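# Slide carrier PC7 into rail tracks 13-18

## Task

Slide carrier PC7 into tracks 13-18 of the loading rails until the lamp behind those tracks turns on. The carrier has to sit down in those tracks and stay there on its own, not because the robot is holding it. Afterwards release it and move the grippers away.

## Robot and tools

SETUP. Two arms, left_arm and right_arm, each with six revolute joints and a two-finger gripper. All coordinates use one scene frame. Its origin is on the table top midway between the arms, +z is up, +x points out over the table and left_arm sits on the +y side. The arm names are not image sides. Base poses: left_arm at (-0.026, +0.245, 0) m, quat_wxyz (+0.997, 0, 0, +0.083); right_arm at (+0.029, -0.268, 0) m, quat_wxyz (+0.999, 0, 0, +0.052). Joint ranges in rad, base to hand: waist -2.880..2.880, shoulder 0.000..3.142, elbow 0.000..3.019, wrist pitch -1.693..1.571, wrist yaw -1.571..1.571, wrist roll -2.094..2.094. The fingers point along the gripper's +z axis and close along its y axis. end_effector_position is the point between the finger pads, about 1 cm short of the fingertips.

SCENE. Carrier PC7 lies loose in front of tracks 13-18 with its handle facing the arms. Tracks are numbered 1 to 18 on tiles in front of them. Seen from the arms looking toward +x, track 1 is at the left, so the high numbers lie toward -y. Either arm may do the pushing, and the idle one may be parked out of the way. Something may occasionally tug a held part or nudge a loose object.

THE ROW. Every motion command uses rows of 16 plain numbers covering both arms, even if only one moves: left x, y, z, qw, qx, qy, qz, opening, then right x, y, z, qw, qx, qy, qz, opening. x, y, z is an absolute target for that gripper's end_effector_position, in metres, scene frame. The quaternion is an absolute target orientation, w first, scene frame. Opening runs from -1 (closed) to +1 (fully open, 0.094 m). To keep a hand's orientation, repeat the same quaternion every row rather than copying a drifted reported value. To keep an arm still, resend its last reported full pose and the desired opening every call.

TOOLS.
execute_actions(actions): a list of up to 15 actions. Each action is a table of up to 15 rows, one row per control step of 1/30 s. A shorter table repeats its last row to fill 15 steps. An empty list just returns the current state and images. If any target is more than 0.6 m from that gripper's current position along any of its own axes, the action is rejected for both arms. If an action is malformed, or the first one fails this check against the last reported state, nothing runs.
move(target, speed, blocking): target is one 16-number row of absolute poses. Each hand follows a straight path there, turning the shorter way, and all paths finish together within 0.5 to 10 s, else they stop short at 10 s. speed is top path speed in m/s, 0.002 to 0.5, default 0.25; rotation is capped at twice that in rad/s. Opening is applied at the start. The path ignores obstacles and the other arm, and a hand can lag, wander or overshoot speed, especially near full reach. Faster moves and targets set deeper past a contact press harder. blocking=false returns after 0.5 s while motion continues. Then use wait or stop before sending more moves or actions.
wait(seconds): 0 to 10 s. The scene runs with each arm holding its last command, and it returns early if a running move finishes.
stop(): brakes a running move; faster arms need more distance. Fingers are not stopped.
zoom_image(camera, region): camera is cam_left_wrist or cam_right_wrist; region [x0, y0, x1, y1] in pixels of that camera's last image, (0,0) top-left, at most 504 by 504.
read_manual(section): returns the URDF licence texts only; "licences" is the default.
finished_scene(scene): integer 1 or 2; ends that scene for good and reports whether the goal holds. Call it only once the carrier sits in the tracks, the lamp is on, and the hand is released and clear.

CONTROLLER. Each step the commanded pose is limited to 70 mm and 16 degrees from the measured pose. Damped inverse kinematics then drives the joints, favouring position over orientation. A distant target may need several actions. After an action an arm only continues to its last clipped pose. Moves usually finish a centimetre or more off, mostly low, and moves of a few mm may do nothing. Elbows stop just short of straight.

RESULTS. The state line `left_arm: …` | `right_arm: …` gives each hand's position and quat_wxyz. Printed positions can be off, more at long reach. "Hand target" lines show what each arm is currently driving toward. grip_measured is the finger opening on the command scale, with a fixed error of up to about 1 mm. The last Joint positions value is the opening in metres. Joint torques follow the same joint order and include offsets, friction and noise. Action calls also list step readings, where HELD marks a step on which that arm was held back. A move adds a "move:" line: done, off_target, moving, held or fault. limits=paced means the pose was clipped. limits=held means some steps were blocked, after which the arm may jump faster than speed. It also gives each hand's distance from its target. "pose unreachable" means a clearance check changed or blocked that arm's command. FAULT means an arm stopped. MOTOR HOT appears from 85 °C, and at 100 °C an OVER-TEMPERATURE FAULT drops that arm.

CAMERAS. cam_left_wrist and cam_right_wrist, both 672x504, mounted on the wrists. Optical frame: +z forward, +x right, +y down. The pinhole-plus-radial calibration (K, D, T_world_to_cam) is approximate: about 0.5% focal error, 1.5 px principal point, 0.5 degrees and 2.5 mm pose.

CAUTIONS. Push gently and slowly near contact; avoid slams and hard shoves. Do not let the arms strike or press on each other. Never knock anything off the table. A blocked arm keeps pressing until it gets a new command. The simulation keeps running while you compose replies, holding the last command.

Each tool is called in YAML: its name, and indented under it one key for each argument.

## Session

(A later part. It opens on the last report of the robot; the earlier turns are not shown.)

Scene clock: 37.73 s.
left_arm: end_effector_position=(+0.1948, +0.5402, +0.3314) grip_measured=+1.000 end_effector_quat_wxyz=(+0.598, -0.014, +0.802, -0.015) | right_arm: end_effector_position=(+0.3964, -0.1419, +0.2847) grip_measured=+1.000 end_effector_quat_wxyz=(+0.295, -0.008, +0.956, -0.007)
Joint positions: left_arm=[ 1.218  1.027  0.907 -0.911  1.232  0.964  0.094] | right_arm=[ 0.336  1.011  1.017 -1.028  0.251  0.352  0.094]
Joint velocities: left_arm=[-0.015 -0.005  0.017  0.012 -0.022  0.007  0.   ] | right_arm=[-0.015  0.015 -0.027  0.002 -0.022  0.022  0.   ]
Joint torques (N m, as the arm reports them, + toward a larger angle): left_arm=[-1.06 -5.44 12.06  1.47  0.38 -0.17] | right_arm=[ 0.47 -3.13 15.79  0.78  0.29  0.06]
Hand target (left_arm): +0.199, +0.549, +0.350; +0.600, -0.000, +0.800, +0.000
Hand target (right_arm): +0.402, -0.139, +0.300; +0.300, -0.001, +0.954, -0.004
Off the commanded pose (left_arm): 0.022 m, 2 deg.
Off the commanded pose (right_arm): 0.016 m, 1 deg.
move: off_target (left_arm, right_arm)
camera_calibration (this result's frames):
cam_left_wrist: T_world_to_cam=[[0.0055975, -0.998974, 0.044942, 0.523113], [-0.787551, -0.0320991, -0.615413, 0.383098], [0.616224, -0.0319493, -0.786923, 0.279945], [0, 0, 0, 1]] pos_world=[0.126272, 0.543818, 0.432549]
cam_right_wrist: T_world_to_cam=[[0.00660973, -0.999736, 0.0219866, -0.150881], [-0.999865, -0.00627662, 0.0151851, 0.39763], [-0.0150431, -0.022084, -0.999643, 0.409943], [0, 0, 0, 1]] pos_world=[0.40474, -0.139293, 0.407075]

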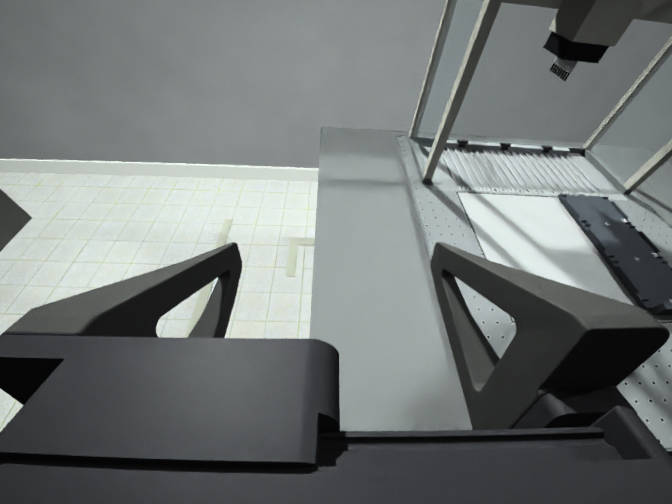

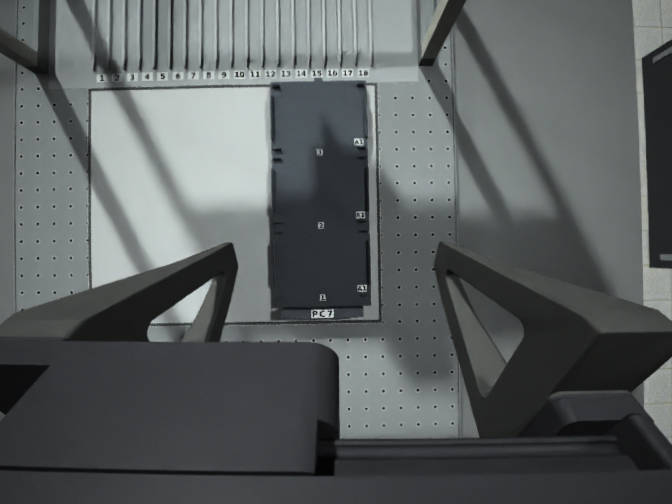

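move:
  target: [0.2,0.55,0.35,0.6,0,0.8,0,1,0.57,-0.015,0.1,0.38,0,0.92,0,-1]

move:
  target: [0.2,0.55,0.35,0.6,0,0.8,0,1,0.59,-0.015,0.032,0.38,0,0.92,0,-1]
  speed: 0.1

move:
  target: [0.2,0.55,0.35,0.6,0,0.8,0,1,0.59,-0.062,0.032,0.38,0,0.92,0,-1]
  speed: 0.04

move:
  target: [0.2,0.55,0.35,0.6,0,0.8,0,1,0.57,-0.03,0.12,0.38,0,0.92,0,-1]
  speed: 0.15

move:
  target: [0.2,0.55,0.35,0.6,0,0.8,0,1,0.40,-0.137,0.3,0.3,0,0.954,0,1]

Scene clock: 45.87 s.
left_arm: end_effector_position=(+0.1948, +0.5402, +0.3314) grip_measured=+1.000 end_effector_quat_wxyz=(+0.598, -0.014, +0.802, -0.015) | right_arm: end_effector_position=(+0.5457, -0.0310, +0.0761) grip_measured=-0.980 end_effector_quat_wxyz=(+0.354, -0.013, +0.935, -0.021)
Joint positions: left_arm=[ 1.218  1.027  0.907 -0.911  1.232  0.964  0.094] | right_arm=[ 0.436  1.667  1.    -0.268  0.375  0.388  0.001]
Joint velocities: left_arm=[-0.015 -0.015 -0.007  0.007 -0.007  0.007  0.   ] | right_arm=[-0.005 -0.005  0.002  0.012  0.037  0.007 -0.   ]
Joint torques (N m, as the arm reports them, + toward a larger angle): left_arm=[-1.04 -5.47 12.06  1.47  0.38 -0.17] | right_arm=[  0.89 -11.44  13.94   2.39   0.35   0.09]
Hand target (left_arm): +0.199, +0.549, +0.350; +0.600, -0.000, +0.800, +0.000
Hand target (right_arm): +0.565, -0.017, +0.100; +0.382, -0.002, +0.924, -0.003
Off the commanded pose (left_arm): 0.022 m, 2 deg.
Off the commanded pose (right_arm): 0.038 m, 4 deg.
move: off_target (left_arm, right_arm)
camera_calibration (this result's frames):
cam_left_wrist: T_world_to_cam=[[0.0055975, -0.998974, 0.044942, 0.523113], [-0.787551, -0.0320991, -0.615413, 0.383098], [0.616224, -0.0319493, -0.786923, 0.279945], [0, 0, 0, 1]] pos_world=[0.126272, 0.543818, 0.432549]
cam_right_wrist: T_world_to_cam=[[0.0049572, -0.998684, 0.0510462, -0.0376652], [-0.993932, -0.0105301, -0.109492, 0.5568], [0.109886, -0.0501937, -0.992676, 0.13651], [0, 0, 0, 1]] pos_world=[0.538607, -0.0249005, 0.198398]

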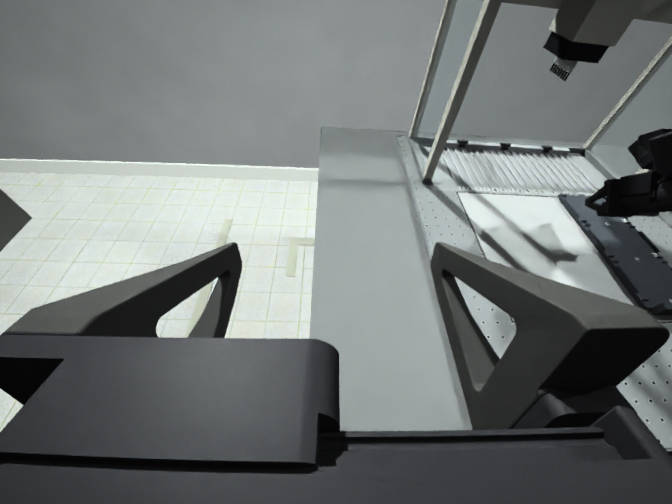

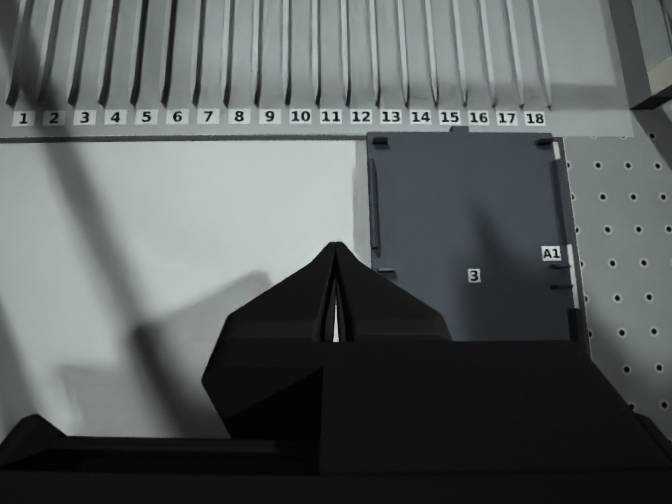

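Scene clock: 47.00 s.
left_arm: end_effector_position=(+0.1948, +0.5402, +0.3314) grip_measured=+1.000 end_effector_quat_wxyz=(+0.598, -0.014, +0.802, -0.015) | right_arm: end_effector_position=(+0.5680, -0.0239, +0.0224) grip_measured=-0.980 end_effector_quat_wxyz=(+0.364, -0.007, +0.931, -0.012)
Joint positions: left_arm=[ 1.218  1.027  0.907 -0.911  1.232  0.964  0.094] | right_arm=[ 0.425  1.812  1.009 -0.102  0.365  0.388  0.001]
Joint velocities: left_arm=[ 0.005  0.005 -0.012  0.007  0.051  0.022  0.   ] | right_arm=[-0.015 -0.024 -0.002 -0.007  0.066  0.095  0.   ]
Joint torques (N m, as the arm reports them, + toward a larger angle): left_arm=[-1.08 -5.44 12.06  1.47  0.38 -0.17] | right_arm=[ -0.33 -11.44  12.8    2.42   0.05  -0.07]
Hand target (left_arm): +0.199, +0.549, +0.350; +0.600, -0.000, +0.800, +0.000
Hand target (right_arm): +0.589, -0.015, +0.033; +0.382, -0.000, +0.924, -0.000
Off the commanded pose (left_arm): 0.022 m, 2 deg.
Off the commanded pose (right_arm): 0.026 m, 3 deg.
move: off_target (left_arm, right_arm)
camera_calibration (this result's frames):
cam_left_wrist: T_world_to_cam=[[0.0055975, -0.998974, 0.044942, 0.523113], [-0.787551, -0.0320991, -0.615413, 0.383098], [0.616224, -0.0319493, -0.786923, 0.279945], [0, 0, 0, 1]] pos_world=[0.126272, 0.543818, 0.432549]
cam_right_wrist: T_world_to_cam=[[-0.00196223, -0.999566, 0.0293862, -0.0235664], [-0.991356, -0.00191064, -0.131187, 0.572409], [0.131186, -0.0293896, -0.990922, 0.0695487], [0, 0, 0, 1]] pos_world=[0.558291, -0.0204185, 0.144702]

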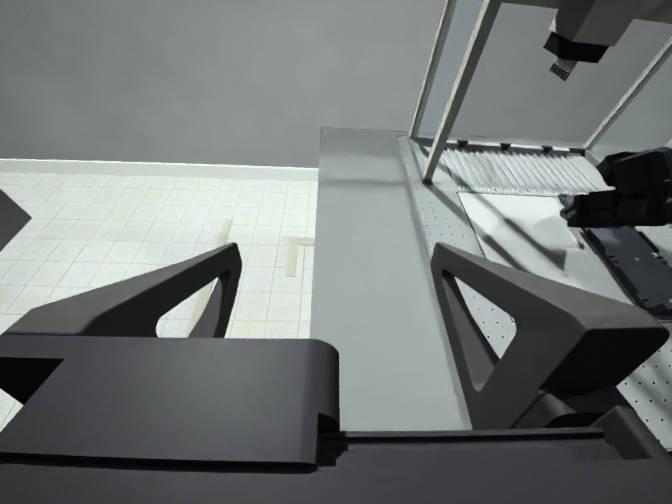

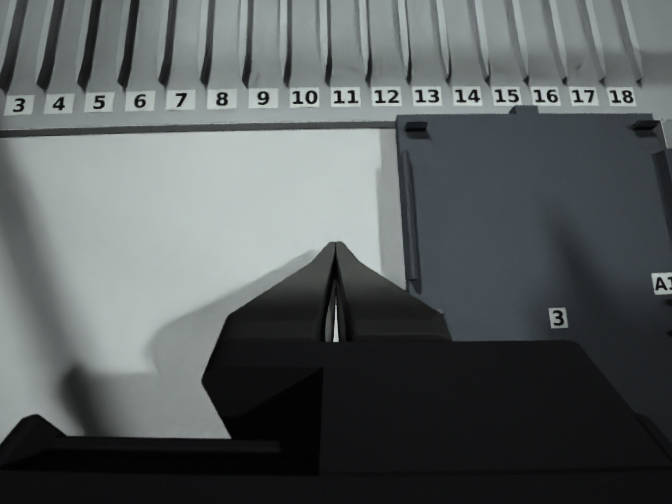

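Scene clock: 48.47 s.
left_arm: end_effector_position=(+0.1948, +0.5402, +0.3314) grip_measured=+1.000 end_effector_quat_wxyz=(+0.598, -0.014, +0.802, -0.015) | right_arm: end_effector_position=(+0.5890, -0.0532, +0.0315) grip_measured=-0.980 end_effector_quat_wxyz=(+0.376, +0.001, +0.926, +0.003)
Joint positions: left_arm=[ 1.218  1.027  0.907 -0.911  1.232  0.964  0.094] | right_arm=[ 0.348  1.799  1.001 -0.052  0.304  0.339  0.001]
Joint velocities: left_arm=[-0.005  0.005 -0.002  0.002  0.007 -0.007  0.   ] | right_arm=[ 0.005 -0.005 -0.002 -0.007 -0.051  0.022 -0.001]
Joint torques (N m, as the arm reports them, + toward a larger angle): left_arm=[-1.02 -5.45 12.06  1.46  0.38 -0.17] | right_arm=[ -0.77 -12.92   8.02   2.44   0.13  -0.23]
Hand target (left_arm): +0.199, +0.549, +0.350; +0.600, -0.000, +0.800, +0.000
Hand target (right_arm): +0.590, -0.061, +0.032; +0.382, +0.000, +0.924, +0.001
Off the commanded pose (left_arm): 0.022 m, 2 deg.
Off the commanded pose (right_arm): 0.009 m, 1 deg.
move: off_target (left_arm)
camera_calibration (this result's frames):
cam_left_wrist: T_world_to_cam=[[0.0055975, -0.998974, 0.044942, 0.523113], [-0.787551, -0.0320991, -0.615413, 0.383098], [0.616224, -0.0319493, -0.786923, 0.279945], [0, 0, 0, 1]] pos_world=[0.126272, 0.543818, 0.432549]
cam_right_wrist: T_world_to_cam=[[-0.00458766, -0.999979, -0.00452607, -0.0504993], [-0.987498, 0.00524347, -0.157545, 0.593334], [0.157565, 0.00374672, -0.987501, 0.0610285], [0, 0, 0, 1]] pos_world=[0.576069, -0.0538381, 0.153514]

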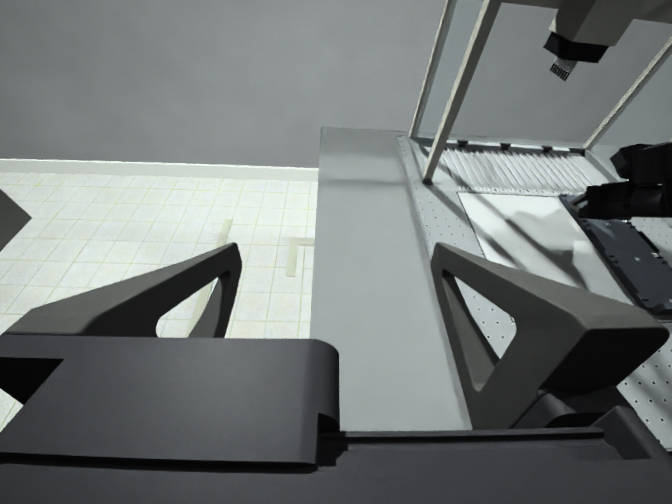

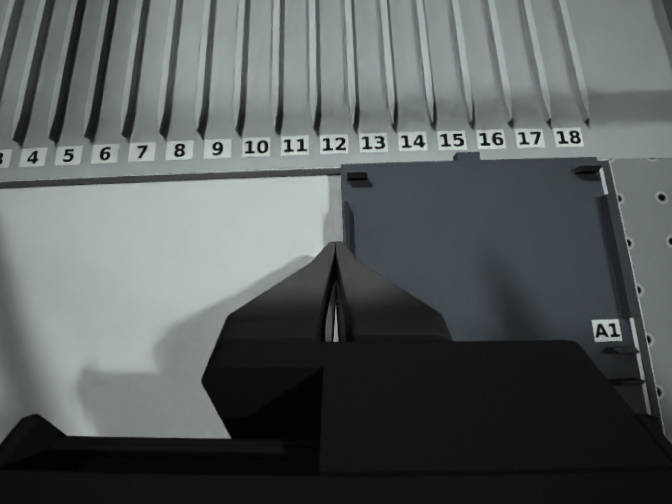

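Scene clock: 49.50 s.
left_arm: end_effector_position=(+0.1948, +0.5402, +0.3314) grip_measured=+1.000 end_effector_quat_wxyz=(+0.598, -0.014, +0.802, -0.015) | right_arm: end_effector_position=(+0.5577, -0.0392, +0.1012) grip_measured=-0.980 end_effector_quat_wxyz=(+0.371, -0.009, +0.928, -0.008)
Joint positions: left_arm=[ 1.218  1.027  0.907 -0.911  1.232  0.964  0.094] | right_arm=[ 0.407  1.63   1.011 -0.262  0.353  0.365  0.001]
Joint velocities: left_arm=[-0.005 -0.005 -0.002 -0.002  0.037  0.081  0.   ] | right_arm=[ 0.005 -0.015 -0.012 -0.022  0.022 -0.081 -0.   ]
Joint torques (N m, as the arm reports them, + toward a larger angle): left_arm=[-1.01 -5.45 12.05  1.46  0.38 -0.17] | right_arm=[  0.56 -11.21  14.39   0.94   0.33   0.1 ]
Hand target (left_arm): +0.199, +0.549, +0.350; +0.600, -0.000, +0.800, +0.000
Hand target (right_arm): +0.570, -0.030, +0.119; +0.382, -0.000, +0.924, -0.001
Off the commanded pose (left_arm): 0.022 m, 2 deg.
Off the commanded pose (right_arm): 0.024 m, 2 deg.
move: off_target (left_arm, right_arm)
camera_calibration (this result's frames):
cam_left_wrist: T_world_to_cam=[[0.0055975, -0.998974, 0.044942, 0.523113], [-0.787551, -0.0320991, -0.615413, 0.383098], [0.616224, -0.0319493, -0.786923, 0.279945], [0, 0, 0, 1]] pos_world=[0.126272, 0.543818, 0.432549]
cam_right_wrist: T_world_to_cam=[[0.00465379, -0.999687, 0.0245914, -0.0443894], [-0.989143, -0.00821411, -0.146729, 0.572635], [0.146885, -0.0236415, -0.988871, 0.139696], [0, 0, 0, 1]] pos_world=[0.546105, -0.0363692, 0.223255]

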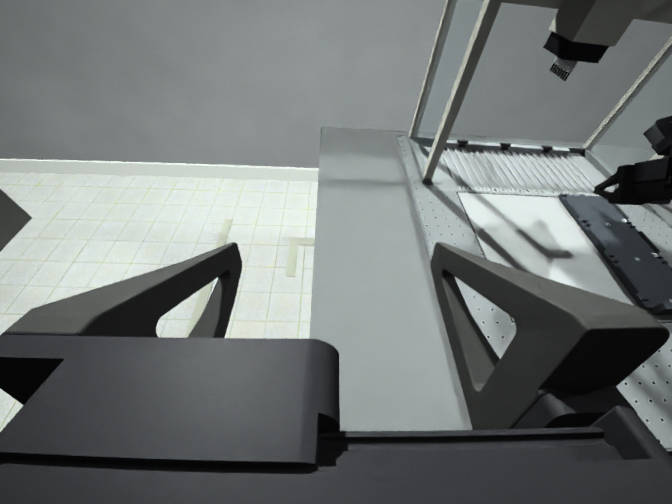

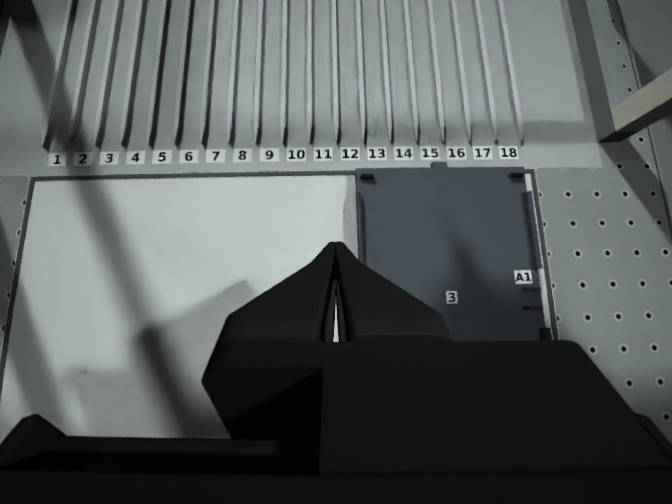

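Scene clock: 51.07 s.
left_arm: end_effector_position=(+0.1948, +0.5402, +0.3314) grip_measured=+1.000 end_effector_quat_wxyz=(+0.598, -0.014, +0.802, -0.015) | right_arm: end_effector_position=(+0.3952, -0.1383, +0.2811) grip_measured=+1.000 end_effector_quat_wxyz=(+0.293, -0.007, +0.956, -0.004)
Joint positions: left_arm=[ 1.218  1.027  0.907 -0.911  1.232  0.964  0.094] | right_arm=[ 0.345  1.014  1.011 -1.024  0.25   0.366  0.094]
Joint velocities: left_arm=[-0.005  0.005 -0.007  0.002 -0.007 -0.051  0.   ] | right_arm=[-0.005 -0.005 -0.002  0.012  0.007  0.051  0.   ]
Joint torques (N m, as the arm reports them, + toward a larger angle): left_arm=[-1.05 -5.44 12.06  1.47  0.38 -0.17] | right_arm=[-0.13 -3.07 16.42  0.81  0.    0.04]
Hand target (left_arm): +0.199, +0.549, +0.350; +0.600, -0.000, +0.800, +0.000
Hand target (right_arm): +0.403, -0.136, +0.300; +0.300, +0.001, +0.954, +0.002
Off the commanded pose (left_arm): 0.022 m, 2 deg.
Off the commanded pose (right_arm): 0.020 m, 1 deg.
move: off_target (left_arm, right_arm)
camera_calibration (this result's frames):
cam_left_wrist: T_world_to_cam=[[0.0055975, -0.998974, 0.044942, 0.523113], [-0.787551, -0.0320991, -0.615413, 0.383098], [0.616224, -0.0319493, -0.786923, 0.279945], [0, 0, 0, 1]] pos_world=[0.126272, 0.543818, 0.432549]
cam_right_wrist: T_world_to_cam=[[0.00507942, -0.999869, 0.015343, -0.144792], [-0.999796, -0.00477809, 0.019613, 0.395432], [-0.0195371, -0.0154395, -0.99969, 0.409129], [0, 0, 0, 1]] pos_world=[0.40408, -0.136567, 0.403468]

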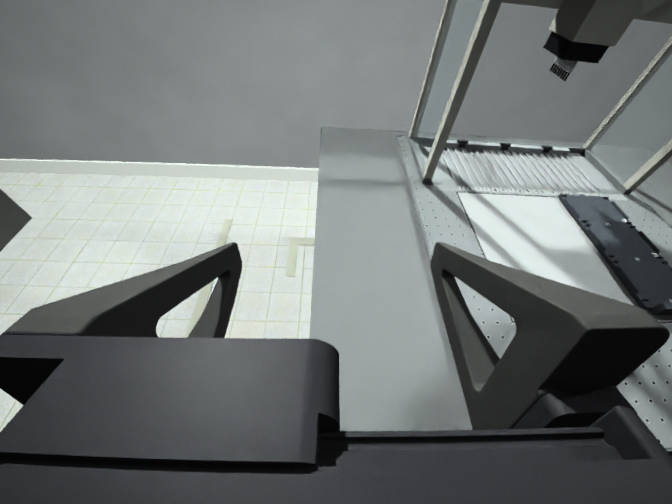

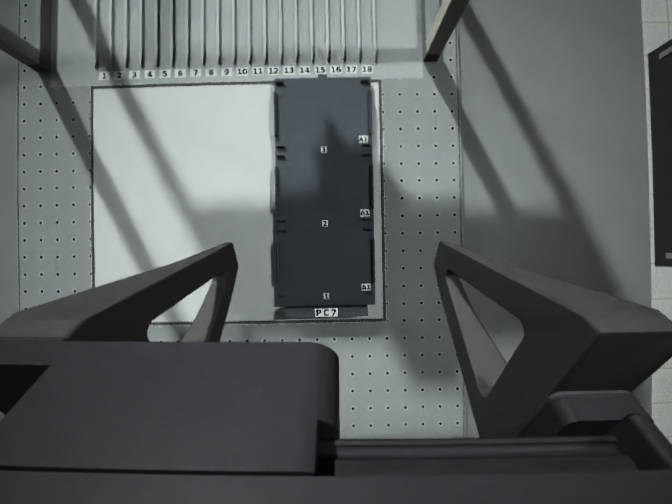

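move:
  target: [0.2,0.55,0.35,0.6,0,0.8,0,1,0.55,-0.015,0.1,0.38,0,0.92,0,-1]

move:
  target: [0.2,0.55,0.35,0.6,0,0.8,0,1,0.57,-0.025,0.03,0.38,0,0.92,0,-1]
  speed: 0.1

move:
  target: [0.2,0.55,0.35,0.6,0,0.8,0,1,0.57,-0.073,0.026,0.38,0,0.92,0,-1]
  speed: 0.03

move:
  target: [0.2,0.55,0.35,0.6,0,0.8,0,1,0.56,-0.04,0.14,0.38,0,0.92,0,-1]
  speed: 0.15

Scene clock: 56.87 s.
left_arm: end_effector_position=(+0.1948, +0.5402, +0.3314) grip_measured=+1.000 end_effector_quat_wxyz=(+0.598, -0.014, +0.802, -0.015) | right_arm: end_effector_position=(+0.5255, -0.0318, +0.0740) grip_measured=-0.980 end_effector_quat_wxyz=(+0.352, -0.015, +0.936, -0.023)
Joint positions: left_arm=[ 1.218  1.027  0.907 -0.911  1.232  0.964  0.094] | right_arm=[ 0.458  1.633  0.95  -0.264  0.389  0.405  0.001]
Joint velocities: left_arm=[-0.015 -0.005 -0.007  0.022 -0.051 -0.037  0.   ] | right_arm=[-0.015 -0.005  0.002  0.007 -0.066  0.007 -0.   ]
Joint torques (N m, as the arm reports them, + toward a larger angle): left_arm=[-1.01 -5.43 12.06  1.48  0.38 -0.17] | right_arm=[  0.78 -11.08  13.89   2.37   0.36   0.1 ]
Hand target (left_arm): +0.199, +0.549, +0.350; +0.600, -0.000, +0.800, +0.000
Hand target (right_arm): +0.545, -0.017, +0.101; +0.382, -0.002, +0.924, -0.003
Off the commanded pose (left_arm): 0.022 m, 2 deg.
Off the commanded pose (right_arm): 0.039 m, 5 deg.
move: off_target (left_arm, right_arm)
camera_calibration (this result's frames):
cam_left_wrist: T_world_to_cam=[[0.0055975, -0.998974, 0.044942, 0.523113], [-0.787551, -0.0320991, -0.615413, 0.383098], [0.616224, -0.0319493, -0.786923, 0.279945], [0, 0, 0, 1]] pos_world=[0.126272, 0.543818, 0.432549]
cam_right_wrist: T_world_to_cam=[[0.00597267, -0.998433, 0.055646, -0.0391782], [-0.994272, -0.0118675, -0.106214, 0.536473], [0.106708, -0.0546929, -0.992785, 0.138156], [0, 0, 0, 1]] pos_world=[0.518892, -0.0251941, 0.19632]

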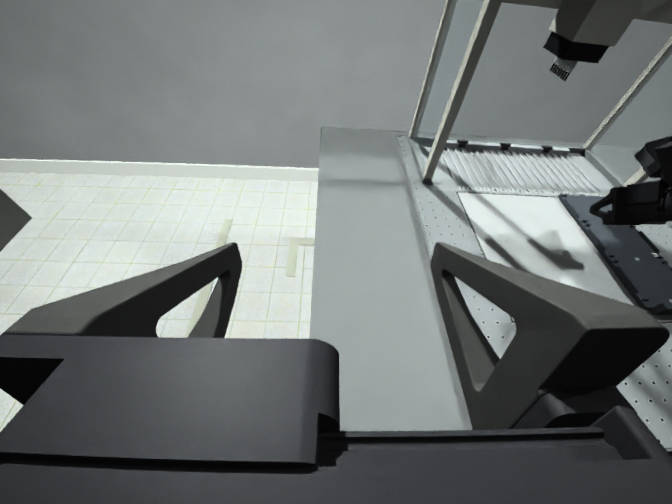

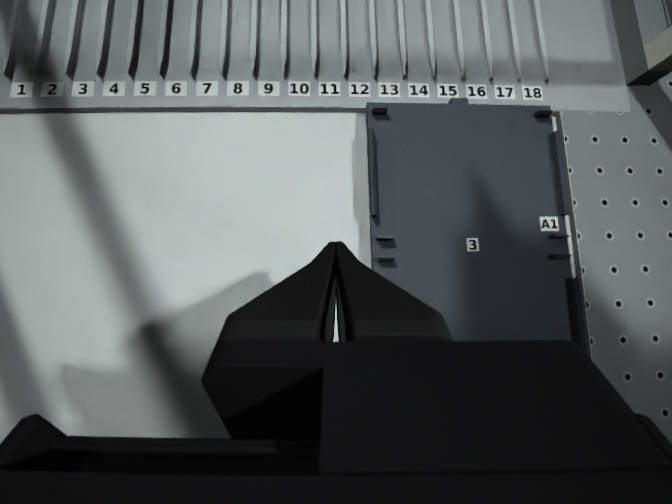

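Scene clock: 57.87 s.
left_arm: end_effector_position=(+0.1948, +0.5402, +0.3314) grip_measured=+1.000 end_effector_quat_wxyz=(+0.598, -0.014, +0.802, -0.015) | right_arm: end_effector_position=(+0.5519, -0.0324, +0.0212) grip_measured=-0.980 end_effector_quat_wxyz=(+0.365, +0.001, +0.931, -0.009)
Joint positions: left_arm=[ 1.218  1.027  0.907 -0.911  1.232  0.964  0.094] | right_arm=[ 0.426  1.779  0.95  -0.074  0.367  0.404  0.001]
Joint velocities: left_arm=[-0.015 -0.005  0.012 -0.022  0.007 -0.022  0.   ] | right_arm=[-0.005  0.005  0.002 -0.022  0.081 -0.037  0.001]
Joint torques (N m, as the arm reports them, + toward a larger angle): left_arm=[-1.03 -5.43 12.06  1.47  0.38 -0.17] | right_arm=[ -0.17 -11.13  11.63   2.51   0.04  -0.22]
Hand target (left_arm): +0.199, +0.549, +0.350; +0.600, -0.000, +0.800, +0.000
Hand target (right_arm): +0.569, -0.025, +0.030; +0.382, -0.000, +0.924, -0.000
Off the commanded pose (left_arm): 0.022 m, 2 deg.
Off the commanded pose (right_arm): 0.021 m, 2 deg.
move: off_target (left_arm, right_arm)
camera_calibration (this result's frames):
cam_left_wrist: T_world_to_cam=[[0.0055975, -0.998974, 0.044942, 0.523113], [-0.787551, -0.0320991, -0.615413, 0.383098], [0.616224, -0.0319493, -0.786923, 0.279945], [0, 0, 0, 1]] pos_world=[0.126272, 0.543818, 0.432549]
cam_right_wrist: T_world_to_cam=[[-0.0130681, -0.999745, 0.0184264, -0.0257147], [-0.990866, 0.0104741, -0.134442, 0.556475], [0.134215, -0.020015, -0.99075, 0.0687856], [0, 0, 0, 1]] pos_world=[0.541824, -0.03016, 0.143437]

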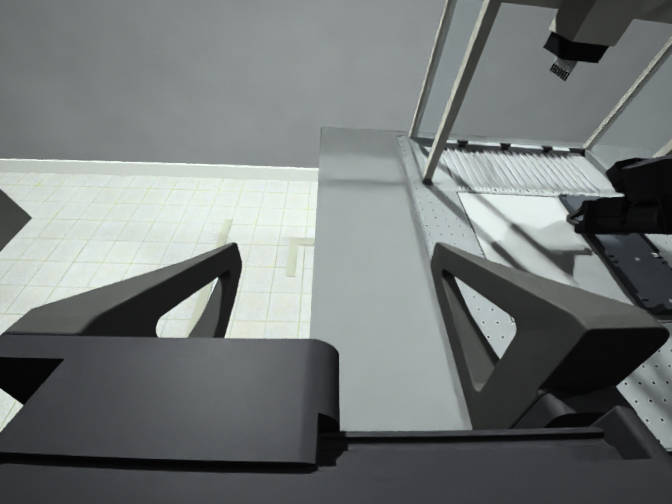

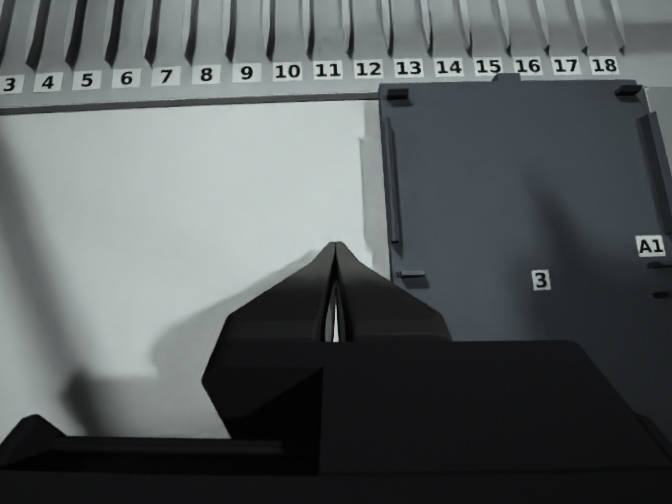

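Scene clock: 59.70 s.
left_arm: end_effector_position=(+0.1948, +0.5402, +0.3314) grip_measured=+1.000 end_effector_quat_wxyz=(+0.598, -0.014, +0.802, -0.015) | right_arm: end_effector_position=(+0.5692, -0.0659, +0.0243) grip_measured=-0.980 end_effector_quat_wxyz=(+0.375, +0.002, +0.927, +0.002)
Joint positions: left_arm=[ 1.218  1.027  0.907 -0.911  1.232  0.964  0.094] | right_arm=[ 0.342  1.769  0.927 -0.01   0.303  0.337  0.001]
Joint velocities: left_arm=[-0.034  0.005  0.007  0.012 -0.022 -0.007  0.   ] | right_arm=[-0.015  0.005  0.012  0.007 -0.007  0.007 -0.001]
Joint torques (N m, as the arm reports them, + toward a larger angle): left_arm=[-1.04 -5.45 12.06  1.47  0.38 -0.17] | right_arm=[ -0.67 -12.43   7.65   2.48   0.1   -0.2 ]
Hand target (left_arm): +0.199, +0.549, +0.350; +0.600, -0.000, +0.800, +0.000
Hand target (right_arm): +0.570, -0.072, +0.026; +0.381, +0.000, +0.924, +0.001
Off the commanded pose (left_arm): 0.022 m, 2 deg.
Off the commanded pose (right_arm): 0.007 m, 1 deg.
move: off_target (left_arm)
camera_calibration (this result's frames):
cam_left_wrist: T_world_to_cam=[[0.0055975, -0.998974, 0.044942, 0.523113], [-0.787551, -0.0320991, -0.615413, 0.383098], [0.616224, -0.0319493, -0.786923, 0.279945], [0, 0, 0, 1]] pos_world=[0.126272, 0.543818, 0.432549]
cam_right_wrist: T_world_to_cam=[[-0.00756237, -0.999966, -0.00338799, -0.0616887], [-0.987824, 0.00799696, -0.155371, 0.573079], [0.155393, 0.00217176, -0.98785, 0.0582465], [0, 0, 0, 1]] pos_world=[0.556583, -0.066396, 0.14637]

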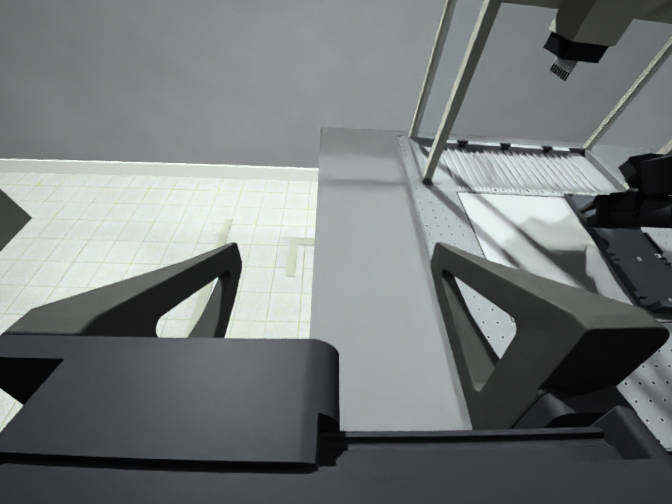

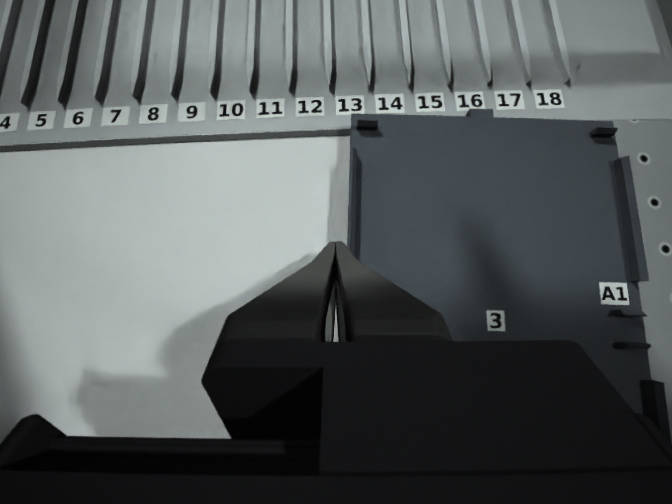

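Scene clock: 60.90 s.
left_arm: end_effector_position=(+0.1948, +0.5402, +0.3314) grip_measured=+1.000 end_effector_quat_wxyz=(+0.598, -0.014, +0.802, -0.015) | right_arm: end_effector_position=(+0.5504, -0.0482, +0.1239) grip_measured=-0.980 end_effector_quat_wxyz=(+0.374, -0.008, +0.927, -0.007)
Joint positions: left_arm=[ 1.218  1.027  0.907 -0.911  1.232  0.964  0.094] | right_arm=[ 0.398  1.568  1.001 -0.306  0.348  0.359  0.001]
Joint velocities: left_arm=[-0.024 -0.015 -0.007 -0.007 -0.007 -0.022  0.   ] | right_arm=[-0.005  0.005  0.007 -0.017 -0.11   0.022 -0.   ]
Joint torques (N m, as the arm reports them, + toward a larger angle): left_arm=[-1.06 -5.44 12.06  1.47  0.38 -0.17] | right_arm=[  1.1  -10.58  14.55   0.99   0.31   0.09]
Hand target (left_arm): +0.199, +0.549, +0.350; +0.600, -0.000, +0.800, +0.000
Hand target (right_arm): +0.561, -0.040, +0.139; +0.382, -0.001, +0.924, -0.001
Off the commanded pose (left_arm): 0.022 m, 2 deg.
Off the commanded pose (right_arm): 0.020 m, 2 deg.
move: off_target (left_arm, right_arm)
camera_calibration (this result's frames):
cam_left_wrist: T_world_to_cam=[[0.0055975, -0.998974, 0.044942, 0.523113], [-0.787551, -0.0320991, -0.615413, 0.383098], [0.616224, -0.0319493, -0.786923, 0.279945], [0, 0, 0, 1]] pos_world=[0.126272, 0.543818, 0.432549]
cam_right_wrist: T_world_to_cam=[[0.00320615, -0.999771, 0.0211381, -0.052788], [-0.988188, -0.00640626, -0.153113, 0.569021], [0.153214, -0.0203975, -0.987983, 0.159642], [0, 0, 0, 1]] pos_world=[0.53801, -0.0458743, 0.245964]

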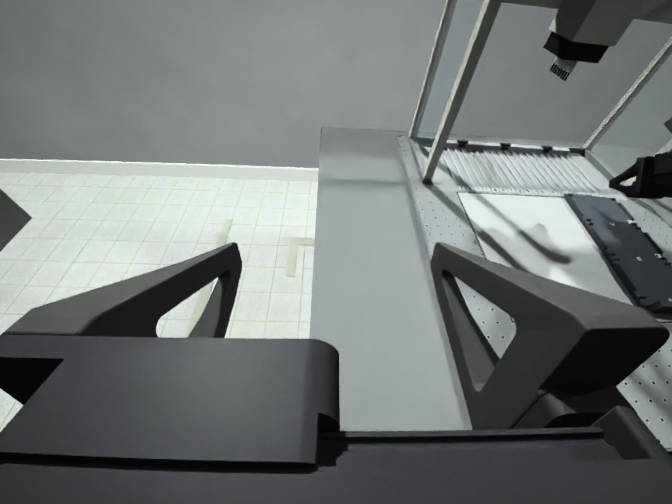

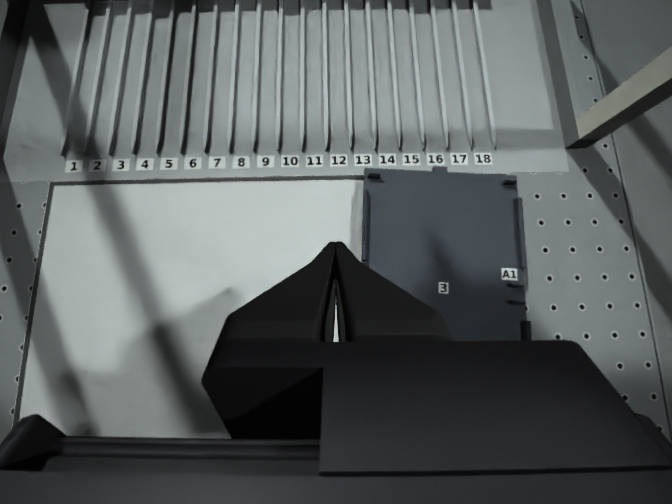

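move:
  target: [0.2,0.55,0.35,0.6,0,0.8,0,1,0.40,-0.140,0.3,0.3,0,0.954,0,1]

Scene clock: 65.63 s.
left_arm: end_effector_position=(+0.1948, +0.5402, +0.3314) grip_measured=+1.000 end_effector_quat_wxyz=(+0.598, -0.014, +0.802, -0.015) | right_arm: end_effector_position=(+0.3948, -0.1414, +0.2810) grip_measured=+1.000 end_effector_quat_wxyz=(+0.292, -0.006, +0.956, -0.004)
Joint positions: left_arm=[ 1.218  1.027  0.907 -0.911  1.232  0.964  0.094] | right_arm=[ 0.336  1.009  1.008 -1.024  0.245  0.36   0.094]
Joint velocities: left_arm=[ 0.005 -0.005  0.002 -0.002 -0.007 -0.007  0.   ] | right_arm=[ 0.005 -0.005  0.002  0.017 -0.007  0.007  0.   ]
Joint torques (N m, as the arm reports them, + toward a larger angle): left_arm=[-1.04 -5.45 12.06  1.47  0.38 -0.17] | right_arm=[-0.04 -3.38 16.41  0.72  0.    0.03]
Hand target (left_arm): +0.199, +0.549, +0.350; +0.600, -0.000, +0.800, +0.000
Hand target (right_arm): +0.402, -0.139, +0.300; +0.300, +0.001, +0.954, +0.003
Off the commanded pose (left_arm): 0.022 m, 2 deg.
Off the commanded pose (right_arm): 0.020 m, 1 deg.
move: off_target (left_arm, right_arm)
camera_calibration (this result's frames):
cam_left_wrist: T_world_to_cam=[[0.0055975, -0.998974, 0.044942, 0.523113], [-0.787551, -0.0320991, -0.615413, 0.383098], [0.616224, -0.0319493, -0.786923, 0.279945], [0, 0, 0, 1]] pos_world=[0.126272, 0.543818, 0.432549]
cam_right_wrist: T_world_to_cam=[[0.00426097, -0.999886, 0.0144849, -0.147272], [-0.99979, -0.00396959, 0.0200858, 0.394948], [-0.020026, -0.0145674, -0.999693, 0.409275], [0, 0, 0, 1]] pos_world=[0.403689, -0.139725, 0.40335]

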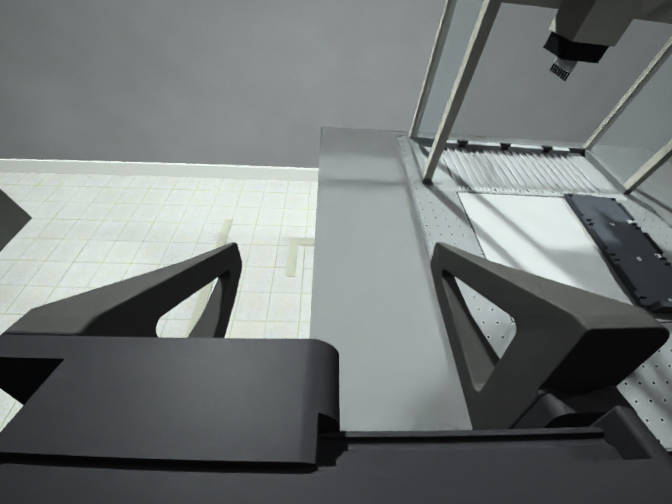

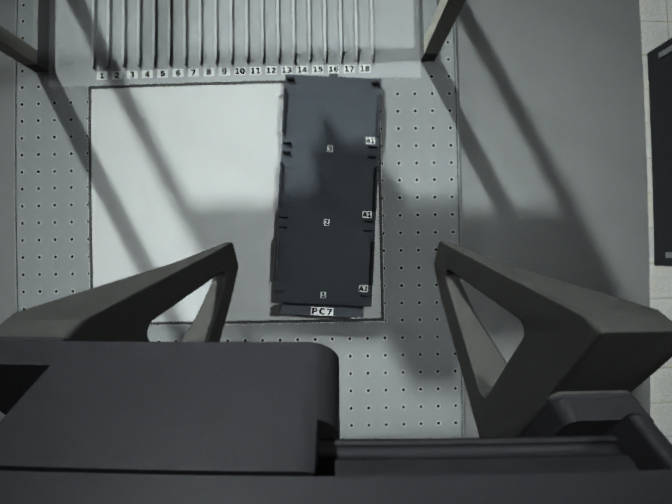

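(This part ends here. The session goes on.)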